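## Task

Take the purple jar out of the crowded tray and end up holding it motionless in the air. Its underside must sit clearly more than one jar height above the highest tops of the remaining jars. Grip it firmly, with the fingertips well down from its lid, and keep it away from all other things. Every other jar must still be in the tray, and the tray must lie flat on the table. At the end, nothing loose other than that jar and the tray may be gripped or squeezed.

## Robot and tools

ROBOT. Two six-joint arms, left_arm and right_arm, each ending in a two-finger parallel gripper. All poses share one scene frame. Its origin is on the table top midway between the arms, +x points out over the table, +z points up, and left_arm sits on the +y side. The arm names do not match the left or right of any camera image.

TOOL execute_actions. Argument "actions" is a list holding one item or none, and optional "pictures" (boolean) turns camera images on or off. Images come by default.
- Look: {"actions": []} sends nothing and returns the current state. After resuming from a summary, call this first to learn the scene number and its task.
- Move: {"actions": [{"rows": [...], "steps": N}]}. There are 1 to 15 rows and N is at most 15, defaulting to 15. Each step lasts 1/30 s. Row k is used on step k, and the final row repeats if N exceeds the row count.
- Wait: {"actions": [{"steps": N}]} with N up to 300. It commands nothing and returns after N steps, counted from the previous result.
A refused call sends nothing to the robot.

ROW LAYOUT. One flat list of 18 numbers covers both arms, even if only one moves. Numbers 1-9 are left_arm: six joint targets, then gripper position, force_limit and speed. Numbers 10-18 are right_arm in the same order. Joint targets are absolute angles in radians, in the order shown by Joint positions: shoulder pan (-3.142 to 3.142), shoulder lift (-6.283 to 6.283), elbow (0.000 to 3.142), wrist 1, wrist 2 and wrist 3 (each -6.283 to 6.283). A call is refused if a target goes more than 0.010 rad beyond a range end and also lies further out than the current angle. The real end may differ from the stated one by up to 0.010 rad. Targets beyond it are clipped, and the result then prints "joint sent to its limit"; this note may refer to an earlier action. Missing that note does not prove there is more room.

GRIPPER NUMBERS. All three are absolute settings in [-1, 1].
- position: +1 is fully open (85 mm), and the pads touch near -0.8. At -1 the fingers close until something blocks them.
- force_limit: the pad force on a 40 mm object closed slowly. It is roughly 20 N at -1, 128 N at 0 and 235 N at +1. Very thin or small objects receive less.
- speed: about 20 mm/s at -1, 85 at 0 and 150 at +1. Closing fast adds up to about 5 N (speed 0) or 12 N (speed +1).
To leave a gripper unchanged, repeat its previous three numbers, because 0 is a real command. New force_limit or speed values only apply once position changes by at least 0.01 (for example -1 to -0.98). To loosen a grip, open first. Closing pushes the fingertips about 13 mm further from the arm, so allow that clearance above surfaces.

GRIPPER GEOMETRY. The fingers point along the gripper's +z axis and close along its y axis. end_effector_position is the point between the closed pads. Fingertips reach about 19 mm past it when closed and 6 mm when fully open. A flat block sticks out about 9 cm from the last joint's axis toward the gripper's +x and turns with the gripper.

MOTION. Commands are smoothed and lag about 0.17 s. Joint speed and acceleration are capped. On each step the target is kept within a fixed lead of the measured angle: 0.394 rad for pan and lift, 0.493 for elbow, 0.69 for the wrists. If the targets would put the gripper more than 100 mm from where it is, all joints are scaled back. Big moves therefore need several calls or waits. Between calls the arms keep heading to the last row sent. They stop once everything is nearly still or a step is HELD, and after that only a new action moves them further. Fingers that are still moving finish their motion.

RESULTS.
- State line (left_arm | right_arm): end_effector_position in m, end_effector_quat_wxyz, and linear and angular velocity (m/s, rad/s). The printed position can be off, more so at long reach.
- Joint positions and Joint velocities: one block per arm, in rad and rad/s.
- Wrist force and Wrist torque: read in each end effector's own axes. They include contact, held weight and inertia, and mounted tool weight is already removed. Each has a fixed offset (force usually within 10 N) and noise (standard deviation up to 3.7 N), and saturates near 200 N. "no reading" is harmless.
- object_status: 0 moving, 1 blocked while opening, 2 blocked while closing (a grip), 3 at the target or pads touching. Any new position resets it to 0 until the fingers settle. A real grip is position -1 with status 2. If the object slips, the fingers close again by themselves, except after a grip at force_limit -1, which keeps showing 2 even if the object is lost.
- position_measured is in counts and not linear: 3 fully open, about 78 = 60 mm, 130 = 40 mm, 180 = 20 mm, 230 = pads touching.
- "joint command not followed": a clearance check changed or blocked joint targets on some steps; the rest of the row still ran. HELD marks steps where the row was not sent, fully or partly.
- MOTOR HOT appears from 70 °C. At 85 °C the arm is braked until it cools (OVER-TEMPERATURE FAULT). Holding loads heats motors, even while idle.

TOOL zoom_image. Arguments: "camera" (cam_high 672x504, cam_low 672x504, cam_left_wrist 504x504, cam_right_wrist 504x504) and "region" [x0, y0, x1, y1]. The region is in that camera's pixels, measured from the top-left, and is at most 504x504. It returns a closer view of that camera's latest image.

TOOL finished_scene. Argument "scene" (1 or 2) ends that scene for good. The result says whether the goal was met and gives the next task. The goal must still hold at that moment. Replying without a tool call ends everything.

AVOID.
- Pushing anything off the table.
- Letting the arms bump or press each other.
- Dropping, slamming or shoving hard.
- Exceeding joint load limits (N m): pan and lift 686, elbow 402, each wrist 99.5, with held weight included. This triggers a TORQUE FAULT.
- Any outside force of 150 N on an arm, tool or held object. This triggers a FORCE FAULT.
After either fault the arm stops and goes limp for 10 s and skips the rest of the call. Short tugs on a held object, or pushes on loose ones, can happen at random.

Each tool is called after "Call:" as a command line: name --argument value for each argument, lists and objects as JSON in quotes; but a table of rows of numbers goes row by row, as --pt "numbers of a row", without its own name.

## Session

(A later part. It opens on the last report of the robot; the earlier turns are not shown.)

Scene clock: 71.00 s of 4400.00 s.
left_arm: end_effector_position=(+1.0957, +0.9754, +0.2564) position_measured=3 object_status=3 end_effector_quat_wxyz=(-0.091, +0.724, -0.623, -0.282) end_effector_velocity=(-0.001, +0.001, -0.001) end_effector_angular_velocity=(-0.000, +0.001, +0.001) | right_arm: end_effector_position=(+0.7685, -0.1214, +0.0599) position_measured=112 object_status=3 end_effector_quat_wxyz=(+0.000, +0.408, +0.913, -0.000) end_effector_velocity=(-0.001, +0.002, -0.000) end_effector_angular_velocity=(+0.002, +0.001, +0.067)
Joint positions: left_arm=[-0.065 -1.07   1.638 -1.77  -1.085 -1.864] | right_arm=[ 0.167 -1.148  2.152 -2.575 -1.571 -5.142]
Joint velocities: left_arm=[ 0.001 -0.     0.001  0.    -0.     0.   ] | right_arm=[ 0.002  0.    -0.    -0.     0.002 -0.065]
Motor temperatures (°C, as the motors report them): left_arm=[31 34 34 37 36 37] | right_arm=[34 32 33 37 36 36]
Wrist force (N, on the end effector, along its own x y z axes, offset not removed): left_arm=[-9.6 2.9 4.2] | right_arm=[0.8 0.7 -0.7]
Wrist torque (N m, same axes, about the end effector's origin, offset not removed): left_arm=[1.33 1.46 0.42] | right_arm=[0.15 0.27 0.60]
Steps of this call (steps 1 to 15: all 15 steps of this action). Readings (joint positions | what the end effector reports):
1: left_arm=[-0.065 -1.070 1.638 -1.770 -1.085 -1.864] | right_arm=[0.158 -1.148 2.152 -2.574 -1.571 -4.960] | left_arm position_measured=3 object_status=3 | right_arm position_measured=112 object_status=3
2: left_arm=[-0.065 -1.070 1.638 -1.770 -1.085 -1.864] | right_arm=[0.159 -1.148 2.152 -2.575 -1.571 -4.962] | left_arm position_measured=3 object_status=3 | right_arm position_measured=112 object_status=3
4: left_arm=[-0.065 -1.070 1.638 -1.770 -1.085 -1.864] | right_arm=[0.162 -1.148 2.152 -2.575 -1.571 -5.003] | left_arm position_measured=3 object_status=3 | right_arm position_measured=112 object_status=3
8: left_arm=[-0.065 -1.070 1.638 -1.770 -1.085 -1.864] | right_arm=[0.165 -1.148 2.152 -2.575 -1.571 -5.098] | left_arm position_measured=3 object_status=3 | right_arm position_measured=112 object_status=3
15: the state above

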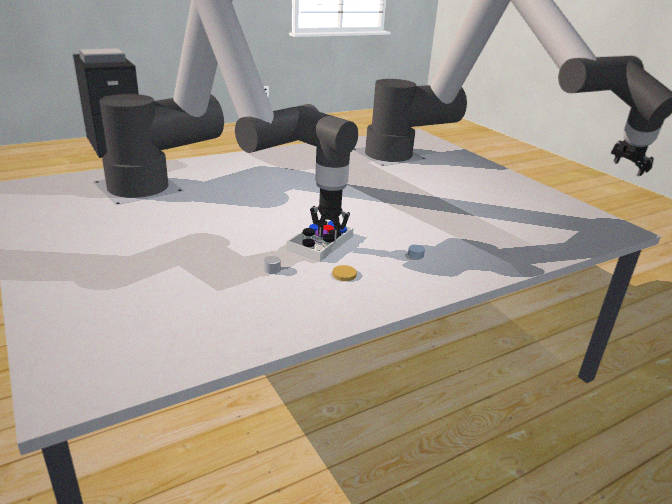

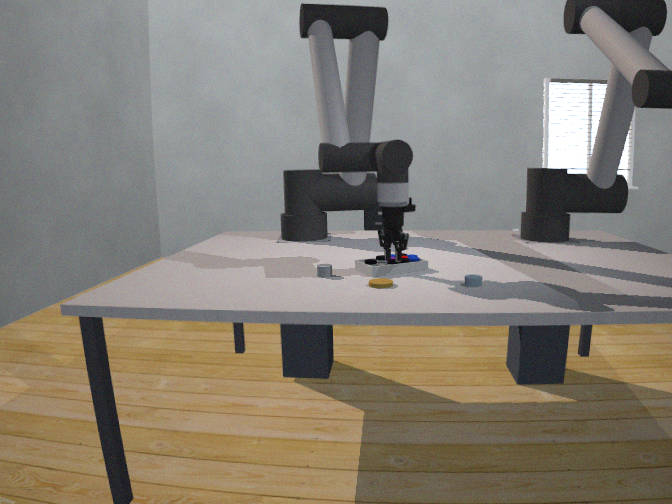

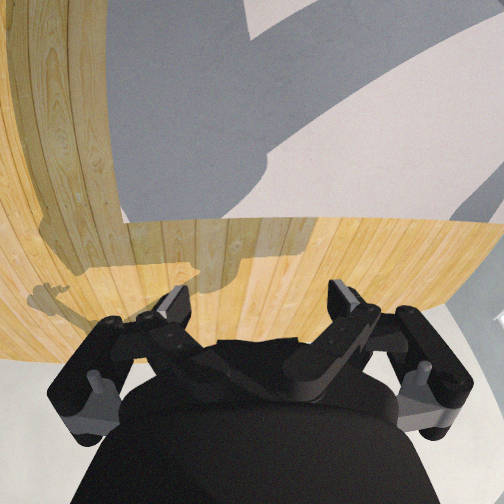

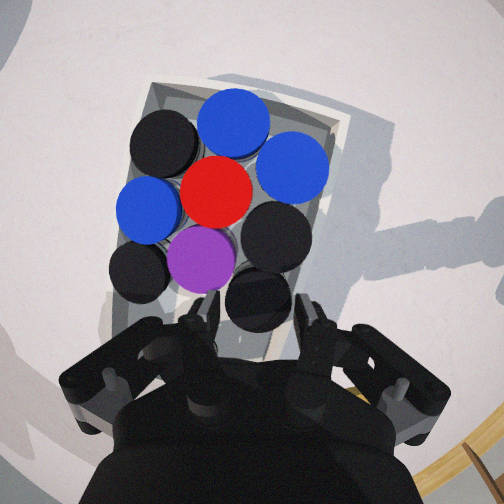

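Call:
execute_actions --actions '[{"rows":[[-0.065,-1.07,1.638,-1.77,-1.085,-1.864,1,0,0,0.167,-1.1457,2.1524,-2.5775,-1.571,-5.15,0.14,-0.6,0],[-0.065,-1.07,1.638,-1.77,-1.085,-1.864,1,0,0,0.167,-1.1457,2.1524,-2.5775,-1.571,-5.15,0.14,-0.6,0],[-0.065,-1.07,1.638,-1.77,-1.085,-1.864,1,0,0,0.167,-1.1457,2.1524,-2.5775,-1.571,-5.15,-1,-0.5,-0.5]]}]' --pictures false

Call:
execute_actions --actions '[{"rows":[[-0.065,-1.07,1.638,-1.77,-1.085,-1.864,1,0,0,0.167,-1.1504,2.1511,-2.5715,-1.571,-5.15,-1,-0.5,-0.5]],"steps":8}]' --pictures false

Call:
execute_actions --actions '[{"rows":[[-0.065,-1.07,1.638,-1.77,-1.085,-1.864,1,0,0,0.15,-1.1504,2.1511,-2.5715,-1.571,-5.12,-1,-0.5,-0.5],[-0.065,-1.07,1.638,-1.77,-1.085,-1.864,1,0,0,0.15,-1.1504,2.1511,-2.5715,-1.571,-5.12,-1,-0.5,-0.5],[-0.065,-1.07,1.638,-1.77,-1.085,-1.864,1,0,0,0.15,-1.1504,2.1511,-2.5715,-1.571,-5.12,-1,-0.5,-0.5],[-0.065,-1.07,1.638,-1.77,-1.085,-1.864,1,0,0,0.133,-1.1504,2.1511,-2.5715,-1.571,-4.98,-1,-0.5,-0.5]]}]' --pictures false

Call:
execute_actions --actions '[{"rows":[[-0.065,-1.07,1.638,-1.77,-1.085,-1.864,1,0,0,0.133,-1.1471,2.152,-2.5757,-1.571,-4.98,-1,-0.5,-0.5]],"steps":8}]' --pictures false

Call:
execute_actions --actions '[{"rows":[[-0.065,-1.07,1.638,-1.77,-1.085,-1.864,1,0,0,0.133,-1.1471,2.152,-2.5757,-1.571,-4.98,0.14,-0.5,0]],"steps":7}]' --pictures false

Call:
execute_actions --actions '[{"rows":[[-0.065,-1.07,1.638,-1.77,-1.085,-1.864,1,0,0,0.133,-1.1665,2.1466,-2.5509,-1.571,-4.98,0.14,-0.5,0]],"steps":10}]' --pictures false

Call:
execute_actions --actions '[{"rows":[[-0.065,-1.07,1.638,-1.77,-1.085,-1.864,1,0,0,0.1335,-1.197,2.203,-2.5768,-1.571,-4.98,0.14,-0.5,0],[-0.065,-1.07,1.638,-1.77,-1.085,-1.864,1,0,0,0.1335,-1.197,2.203,-2.5768,-1.571,-4.98,0.14,-0.5,0],[-0.065,-1.07,1.638,-1.77,-1.085,-1.864,1,0,0,0.1335,-1.197,2.203,-2.5768,-1.571,-4.98,0.14,-0.5,0],[-0.065,-1.07,1.638,-1.77,-1.085,-1.864,1,0,0,0.1339,-1.2245,2.2603,-2.6066,-1.571,-4.984,0.14,-0.5,0]]}]' --pictures false

Call:
execute_actions --actions '[{"steps":12}]'

Scene clock: 93.53 s of 4400.00 s.
left_arm: end_effector_position=(+1.0957, +0.9754, +0.2564) position_measured=3 object_status=3 end_effector_quat_wxyz=(-0.091, +0.724, -0.623, -0.282) end_effector_velocity=(-0.001, +0.000, -0.000) end_effector_angular_velocity=(+0.000, -0.000, +0.001) | right_arm: end_effector_position=(+0.7685, -0.1212, +0.0585) position_measured=137 object_status=0 end_effector_quat_wxyz=(+0.000, +0.404, +0.915, +0.000) end_effector_velocity=(+0.000, +0.000, -0.000) end_effector_angular_velocity=(+0.001, -0.000, +0.001)
Joint positions: left_arm=[-0.065 -1.07   1.638 -1.77  -1.085 -1.864] | right_arm=[ 0.167 -1.146  2.152 -2.577 -1.571 -5.15 ]
Joint velocities: left_arm=[ 0.    -0.     0.001 -0.001 -0.    -0.   ] | right_arm=[ 0.     0.     0.    -0.001  0.    -0.001]
Motor temperatures (°C, as the motors report them): left_arm=[31 34 34 37 36 37] | right_arm=[34 32 33 37 36 36]
Wrist force (N, on the end effector, along its own x y z axes, offset not removed): left_arm=[-12.1 5.0 2.7] | right_arm=[1.1 -5.5 -41.1]
Wrist torque (N m, same axes, about the end effector's origin, offset not removed): left_arm=[1.67 1.86 0.29] | right_arm=[0.80 0.63 0.55]
Steps of this call (steps 1 to 15: the robot went on to your last target; steps 16 to 90: nothing new was sent; then 19.03 s passed at rest; steps 91 to 105: all 15 steps of this action). Readings (joint positions | what the end effector reports):
91: left_arm=[-0.065 -1.070 1.638 -1.770 -1.085 -1.864] | right_arm=[0.167 -1.147 2.152 -2.575 -1.571 -5.150] | left_arm position_measured=3 object_status=3 | right_arm position_measured=112 object_status=3
92: left_arm=[-0.065 -1.070 1.638 -1.770 -1.085 -1.864] | right_arm=[0.167 -1.147 2.152 -2.575 -1.571 -5.150] | left_arm position_measured=3 object_status=3 | right_arm position_measured=112 object_status=3
94: left_arm=[-0.065 -1.070 1.638 -1.770 -1.085 -1.864] | right_arm=[0.167 -1.147 2.152 -2.576 -1.571 -5.150] | left_arm position_measured=3 object_status=3 | right_arm position_measured=112 object_status=0
98: left_arm=[-0.065 -1.070 1.638 -1.770 -1.085 -1.864] | right_arm=[0.167 -1.146 2.152 -2.577 -1.571 -5.150] | left_arm position_measured=3 object_status=3 | right_arm position_measured=124 object_status=0
105: the state above

Scene clock: 93.80 s of 4400.00 s.
left_arm: end_effector_position=(+1.0957, +0.9754, +0.2564) position_measured=3 object_status=3 end_effector_quat_wxyz=(-0.091, +0.724, -0.623, -0.282) end_effector_velocity=(+0.001, -0.001, +0.001) end_effector_angular_velocity=(-0.000, -0.001, -0.001) | right_arm: end_effector_position=(+0.7681, -0.1213, +0.0612) position_measured=137 object_status=2 end_effector_quat_wxyz=(-0.000, +0.404, +0.915, -0.000) end_effector_velocity=(-0.000, -0.001, +0.006) end_effector_angular_velocity=(-0.001, +0.001, +0.000)
Joint positions: left_arm=[-0.065 -1.07   1.638 -1.77  -1.085 -1.864] | right_arm=[ 0.167 -1.149  2.152 -2.573 -1.571 -5.15 ]
Joint velocities: left_arm=[-0.001 -0.    -0.001  0.    -0.    -0.   ] | right_arm=[-0.    -0.008 -0.002  0.011 -0.001 -0.   ]
Motor temperatures (°C, as the motors report them): left_arm=[31 34 34 37 36 37] | right_arm=[34 32 33 37 36 36]
Wrist force (N, on the end effector, along its own x y z axes, offset not removed): left_arm=[-7.6 5.4 3.2] | right_arm=[-1.6 2.1 0.0]
Wrist torque (N m, same axes, about the end effector's origin, offset not removed): left_arm=[1.73 1.10 0.32] | right_arm=[0.53 0.72 0.59]
Steps of this call (steps 1 to 8: all 8 steps of this action). Readings (joint positions | what the end effector reports):
1: left_arm=[-0.065 -1.070 1.638 -1.770 -1.085 -1.864] | right_arm=[0.167 -1.146 2.152 -2.577 -1.571 -5.150] | left_arm position_measured=3 object_status=3 | right_arm position_measured=137 object_status=0
2: left_arm=[-0.065 -1.070 1.638 -1.770 -1.085 -1.864] | right_arm=[0.167 -1.146 2.152 -2.577 -1.571 -5.150] | left_arm position_measured=3 object_status=3 | right_arm position_measured=137 object_status=2
4: left_arm=[-0.065 -1.070 1.638 -1.770 -1.085 -1.864] | right_arm=[0.167 -1.148 2.152 -2.575 -1.571 -5.150] | left_arm position_measured=3 object_status=3 | right_arm position_measured=137 object_status=2
8: the state above

Scene clock: 94.30 s of 4400.00 s.
left_arm: end_effector_position=(+1.0957, +0.9754, +0.2564) position_measured=3 object_status=3 end_effector_quat_wxyz=(-0.091, +0.724, -0.623, -0.282) end_effector_velocity=(+0.002, +0.000, +0.002) end_effector_angular_velocity=(+0.000, -0.002, +0.000) | right_arm: end_effector_position=(+0.7827, -0.1473, +0.0622) position_measured=137 object_status=2 end_effector_quat_wxyz=(+0.000, +0.489, +0.872, -0.000) end_effector_velocity=(+0.007, -0.011, +0.001) end_effector_angular_velocity=(+0.003, -0.001, -0.119)
Joint positions: left_arm=[-0.065 -1.07   1.638 -1.77  -1.085 -1.864] | right_arm=[ 0.135 -1.15   2.151 -2.572 -1.571 -4.993]
Joint velocities: left_arm=[ 0.     0.    -0.003  0.     0.    -0.   ] | right_arm=[-0.015 -0.    -0.001 -0.     0.002  0.104]
Motor temperatures (°C, as the motors report them): left_arm=[31 34 34 37 36 37] | right_arm=[34 32 33 37 36 36]
Wrist force (N, on the end effector, along its own x y z axes, offset not removed): left_arm=[-8.8 6.5 1.0] | right_arm=[-1.2 2.7 4.2]
Wrist torque (N m, same axes, about the end effector's origin, offset not removed): left_arm=[1.95 1.37 0.36] | right_arm=[0.54 0.74 0.62]
Steps of this call (steps 1 to 15: all 15 steps of this action). Readings (joint positions | what the end effector reports):
1: left_arm=[-0.065 -1.070 1.638 -1.770 -1.085 -1.864] | right_arm=[0.167 -1.149 2.152 -2.573 -1.571 -5.150] | left_arm position_measured=3 object_status=3 | right_arm position_measured=137 object_status=2
2: left_arm=[-0.065 -1.070 1.638 -1.770 -1.085 -1.864] | right_arm=[0.166 -1.150 2.151 -2.572 -1.571 -5.149] | left_arm position_measured=3 object_status=3 | right_arm position_measured=137 object_status=2
4: left_arm=[-0.065 -1.070 1.638 -1.770 -1.085 -1.864] | right_arm=[0.160 -1.150 2.151 -2.572 -1.571 -5.139] | left_arm position_measured=3 object_status=3 | right_arm position_measured=137 object_status=2
8: left_arm=[-0.065 -1.070 1.638 -1.770 -1.085 -1.864] | right_arm=[0.145 -1.150 2.151 -2.572 -1.571 -5.065] | left_arm position_measured=3 object_status=3 | right_arm position_measured=137 object_status=2
15: the state above

Scene clock: 94.57 s of 4400.00 s.
left_arm: end_effector_position=(+1.0957, +0.9754, +0.2564) position_measured=3 object_status=3 end_effector_quat_wxyz=(-0.091, +0.724, -0.623, -0.282) end_effector_velocity=(-0.000, +0.001, +0.000) end_effector_angular_velocity=(-0.000, -0.000, +0.000) | right_arm: end_effector_position=(+0.7836, -0.1486, +0.0603) position_measured=137 object_status=2 end_effector_quat_wxyz=(+0.000, +0.495, +0.869, -0.000) end_effector_velocity=(+0.001, -0.001, -0.005) end_effector_angular_velocity=(+0.000, -0.000, -0.014)
Joint positions: left_arm=[-0.065 -1.07   1.638 -1.77  -1.085 -1.864] | right_arm=[ 0.133 -1.148  2.152 -2.575 -1.571 -4.982]
Joint velocities: left_arm=[ 0.001 -0.    -0.     0.     0.     0.001] | right_arm=[-0.002  0.006  0.002 -0.008  0.     0.013]
Motor temperatures (°C, as the motors report them): left_arm=[31 34 34 37 36 37] | right_arm=[34 32 33 37 36 36]
Wrist force (N, on the end effector, along its own x y z axes, offset not removed): left_arm=[-7.4 1.5 5.2] | right_arm=[0.8 3.3 1.3]
Wrist torque (N m, same axes, about the end effector's origin, offset not removed): left_arm=[1.15 0.95 0.32] | right_arm=[0.66 0.25 0.56]
Steps of this call (steps 1 to 8: all 8 steps of this action). Readings (joint positions | what the end effector reports):
1: left_arm=[-0.065 -1.070 1.638 -1.770 -1.085 -1.864] | right_arm=[0.134 -1.150 2.151 -2.572 -1.571 -4.990] | left_arm position_measured=3 object_status=3 | right_arm position_measured=137 object_status=2
2: left_arm=[-0.065 -1.070 1.638 -1.770 -1.085 -1.864] | right_arm=[0.134 -1.150 2.151 -2.572 -1.571 -4.988] | left_arm position_measured=3 object_status=3 | right_arm position_measured=137 object_status=2
4: left_arm=[-0.065 -1.070 1.638 -1.770 -1.085 -1.864] | right_arm=[0.134 -1.149 2.151 -2.573 -1.571 -4.985] | left_arm position_measured=3 object_status=3 | right_arm position_measured=137 object_status=2
8: the state above

Scene clock: 94.80 s of 4400.00 s.
left_arm: end_effector_position=(+1.0957, +0.9754, +0.2564) position_measured=3 object_status=3 end_effector_quat_wxyz=(-0.091, +0.724, -0.623, -0.282) end_effector_velocity=(-0.001, +0.000, -0.001) end_effector_angular_velocity=(+0.000, +0.001, +0.000) | right_arm: end_effector_position=(+0.7836, -0.1488, +0.0597) position_measured=115 object_status=0 end_effector_quat_wxyz=(+0.000, +0.495, +0.869, -0.000) end_effector_velocity=(-0.001, -0.001, -0.002) end_effector_angular_velocity=(-0.000, +0.001, -0.003)
Joint positions: left_arm=[-0.065 -1.07   1.638 -1.77  -1.085 -1.864] | right_arm=[ 0.133 -1.147  2.152 -2.576 -1.571 -4.98 ]
Joint velocities: left_arm=[ 0.     0.     0.002 -0.     0.    -0.   ] | right_arm=[-0.     0.001  0.002 -0.002 -0.     0.003]
Motor temperatures (°C, as the motors report them): left_arm=[31 34 34 37 36 37] | right_arm=[34 32 33 37 36 36]
Wrist force (N, on the end effector, along its own x y z axes, offset not removed): left_arm=[-5.9 4.3 8.1] | right_arm=[1.5 2.8 3.6]
Wrist torque (N m, same axes, about the end effector's origin, offset not removed): left_arm=[1.51 0.70 0.42] | right_arm=[0.54 0.23 0.58]
Steps of this call (steps 1 to 7: all 7 steps of this action). Readings (joint positions | what the end effector reports):
1: left_arm=[-0.065 -1.070 1.638 -1.770 -1.085 -1.864] | right_arm=[0.133 -1.148 2.152 -2.575 -1.571 -4.981] | left_arm position_measured=3 object_status=3 | right_arm position_measured=137 object_status=0
2: left_arm=[-0.065 -1.070 1.638 -1.770 -1.085 -1.864] | right_arm=[0.133 -1.148 2.152 -2.575 -1.571 -4.981] | left_arm position_measured=3 object_status=3 | right_arm position_measured=137 object_status=0
4: left_arm=[-0.065 -1.070 1.638 -1.770 -1.085 -1.864] | right_arm=[0.133 -1.147 2.152 -2.575 -1.571 -4.981] | left_arm position_measured=3 object_status=3 | right_arm position_measured=130 object_status=0
7: the state above

Scene clock: 95.13 s of 4400.00 s.
left_arm: end_effector_position=(+1.0957, +0.9754, +0.2564) position_measured=3 object_status=3 end_effector_quat_wxyz=(-0.091, +0.724, -0.623, -0.282) end_effector_velocity=(+0.002, -0.001, +0.001) end_effector_angular_velocity=(+0.000, -0.001, -0.001) | right_arm: end_effector_position=(+0.7834, -0.1489, +0.0739) position_measured=112 object_status=3 end_effector_quat_wxyz=(+0.000, +0.495, +0.869, -0.000) end_effector_velocity=(-0.001, -0.000, +0.016) end_effector_angular_velocity=(-0.001, +0.001, -0.000)
Joint positions: left_arm=[-0.065 -1.07   1.638 -1.77  -1.085 -1.864] | right_arm=[ 0.133 -1.164  2.147 -2.554 -1.571 -4.98 ]
Joint velocities: left_arm=[-0.001  0.    -0.002  0.     0.     0.   ] | right_arm=[ 0.    -0.019 -0.005  0.026 -0.     0.   ]
Motor temperatures (°C, as the motors report them): left_arm=[31 34 34 37 36 37] | right_arm=[34 32 33 37 36 36]
Wrist force (N, on the end effector, along its own x y z axes, offset not removed): left_arm=[-11.7 3.8 4.4] | right_arm=[-1.4 4.8 -1.1]
Wrist torque (N m, same axes, about the end effector's origin, offset not removed): left_arm=[1.30 1.97 0.36] | right_arm=[0.96 0.77 0.55]
Steps of this call (steps 1 to 10: all 10 steps of this action). Readings (joint positions | what the end effector reports):
1: left_arm=[-0.065 -1.070 1.638 -1.770 -1.085 -1.864] | right_arm=[0.133 -1.147 2.152 -2.576 -1.571 -4.980] | left_arm position_measured=3 object_status=3 | right_arm position_measured=113 object_status=0
2: left_arm=[-0.065 -1.070 1.638 -1.770 -1.085 -1.864] | right_arm=[0.133 -1.148 2.152 -2.574 -1.571 -4.980] | left_arm position_measured=3 object_status=3 | right_arm position_measured=113 object_status=0
4: left_arm=[-0.065 -1.070 1.638 -1.770 -1.085 -1.864] | right_arm=[0.133 -1.155 2.150 -2.566 -1.571 -4.980] | left_arm position_measured=3 object_status=3 | right_arm position_measured=112 object_status=0
8: left_arm=[-0.065 -1.070 1.638 -1.770 -1.085 -1.864] | right_arm=[0.133 -1.162 2.148 -2.556 -1.571 -4.980] | left_arm position_measured=3 object_status=3 | right_arm position_measured=112 object_status=0
10: the state above

Scene clock: 95.63 s of 4400.00 s.
left_arm: end_effector_position=(+1.0957, +0.9754, +0.2564) position_measured=3 object_status=3 end_effector_quat_wxyz=(-0.091, +0.724, -0.623, -0.282) end_effector_velocity=(+0.000, -0.001, -0.001) end_effector_angular_velocity=(+0.000, +0.001, -0.001) | right_arm: end_effector_position=(+0.7096, -0.1683, +0.0731) position_measured=112 object_status=3 end_effector_quat_wxyz=(+0.000, +0.493, +0.870, +0.000) end_effector_velocity=(-0.034, -0.010, -0.002) end_effector_angular_velocity=(-0.003, -0.001, +0.002)
Joint positions: left_arm=[-0.065 -1.07   1.638 -1.77  -1.085 -1.864] | right_arm=[ 0.134 -1.221  2.254 -2.604 -1.571 -4.984]
Joint velocities: left_arm=[-0.001  0.001 -0.     0.    -0.    -0.   ] | right_arm=[ 0.001 -0.025  0.049 -0.025 -0.003 -0.001]
Motor temperatures (°C, as the motors report them): left_arm=[31 34 34 37 36 37] | right_arm=[34 32 33 37 36 36]
Wrist force (N, on the end effector, along its own x y z axes, offset not removed): left_arm=[-10.0 0.1 10.1] | right_arm=[-0.2 0.8 4.3]
Wrist torque (N m, same axes, about the end effector's origin, offset not removed): left_arm=[0.63 1.65 0.41] | right_arm=[0.19 0.55 0.65]
Steps of this call (steps 1 to 15: all 15 steps of this action). Readings (joint positions | what the end effector reports):
1: left_arm=[-0.065 -1.070 1.638 -1.770 -1.085 -1.864] | right_arm=[0.133 -1.165 2.147 -2.553 -1.571 -4.980] | left_arm position_measured=3 object_status=3 | right_arm position_measured=112 object_status=3
2: left_arm=[-0.065 -1.070 1.638 -1.770 -1.085 -1.864] | right_arm=[0.133 -1.167 2.149 -2.554 -1.571 -4.980] | left_arm position_measured=3 object_status=3 | right_arm position_measured=112 object_status=3
4: left_arm=[-0.065 -1.070 1.638 -1.770 -1.085 -1.864] | right_arm=[0.133 -1.177 2.167 -2.562 -1.571 -4.980] | left_arm position_measured=3 object_status=3 | right_arm position_measured=112 object_status=3
8: left_arm=[-0.065 -1.070 1.638 -1.770 -1.085 -1.864] | right_arm=[0.133 -1.205 2.220 -2.587 -1.571 -4.982] | left_arm position_measured=3 object_status=3 | right_arm position_measured=112 object_status=3
15: the state above

Scene clock: 96.03 s of 4400.00 s.
left_arm: end_effector_position=(+1.0957, +0.9754, +0.2564) position_measured=3 object_status=3 end_effector_quat_wxyz=(-0.091, +0.724, -0.623, -0.282) end_effector_velocity=(+0.000, -0.000, +0.001) end_effector_angular_velocity=(+0.000, -0.001, +0.000) | right_arm: end_effector_position=(+0.7053, -0.1695, +0.0728) position_measured=112 object_status=3 end_effector_quat_wxyz=(+0.000, +0.493, +0.870, -0.000) end_effector_velocity=(-0.001, -0.000, -0.000) end_effector_angular_velocity=(+0.000, -0.001, -0.000)
Joint positions: left_arm=[-0.065 -1.07   1.638 -1.77  -1.085 -1.864] | right_arm=[ 0.134 -1.224  2.26  -2.606 -1.571 -4.984]
Joint velocities: left_arm=[ 0.    -0.001 -0.     0.    -0.    -0.   ] | right_arm=[-0.    -0.001  0.002 -0.003 -0.     0.   ]
Motor temperatures (°C, as the motors report them): left_arm=[31 34 34 37 36 37] | right_arm=[34 32 33 37 36 36]
Wrist force (N, on the end effector, along its own x y z axes, offset not removed): left_arm=[-9.8 2.5 8.3] | right_arm=[1.1 2.3 0.4]
Wrist torque (N m, same axes, about the end effector's origin, offset not removed): left_arm=[1.18 1.58 0.49] | right_arm=[0.55 0.29 0.57]
Steps of this call (steps 1 to 12: the robot went on to your last target). Readings (joint positions | what the end effector reports):
1: left_arm=[-0.065 -1.070 1.638 -1.770 -1.085 -1.864] | right_arm=[0.134 -1.222 2.255 -2.604 -1.571 -4.984] | left_arm position_measured=3 object_status=3 | right_arm position_measured=112 object_status=3
2: left_arm=[-0.065 -1.070 1.638 -1.770 -1.085 -1.864] | right_arm=[0.134 -1.223 2.256 -2.605 -1.571 -4.984] | left_arm position_measured=3 object_status=3 | right_arm position_measured=112 object_status=3
4: left_arm=[-0.065 -1.070 1.638 -1.770 -1.085 -1.864] | right_arm=[0.134 -1.223 2.258 -2.606 -1.571 -4.984] | left_arm position_measured=3 object_status=3 | right_arm position_measured=112 object_status=3
8: left_arm=[-0.065 -1.070 1.638 -1.770 -1.085 -1.864] | right_arm=[0.134 -1.224 2.259 -2.606 -1.571 -4.984] | left_arm position_measured=3 object_status=3 | right_arm position_measured=112 object_status=3
12: the state above

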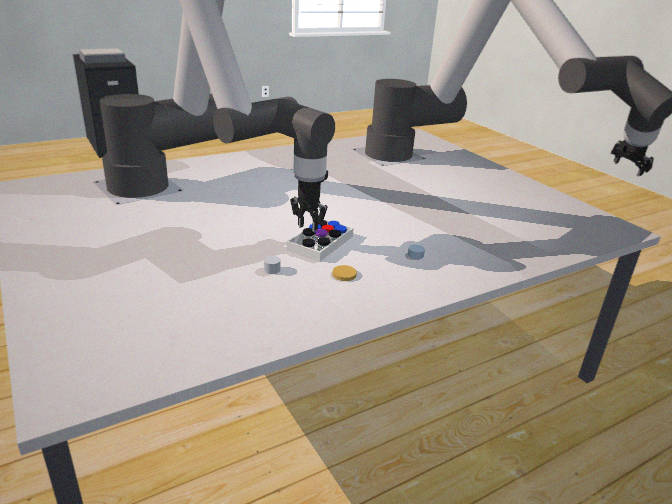

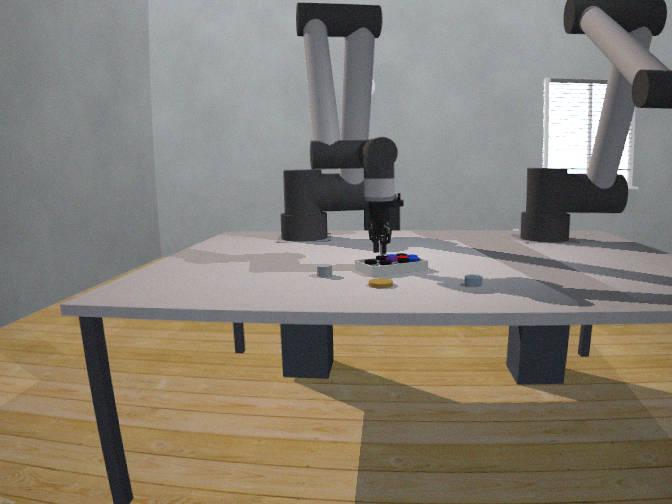

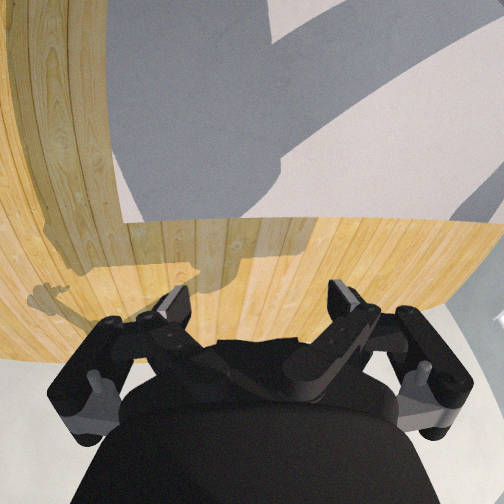

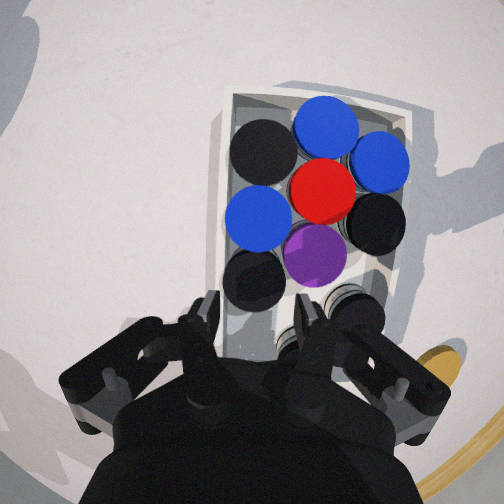

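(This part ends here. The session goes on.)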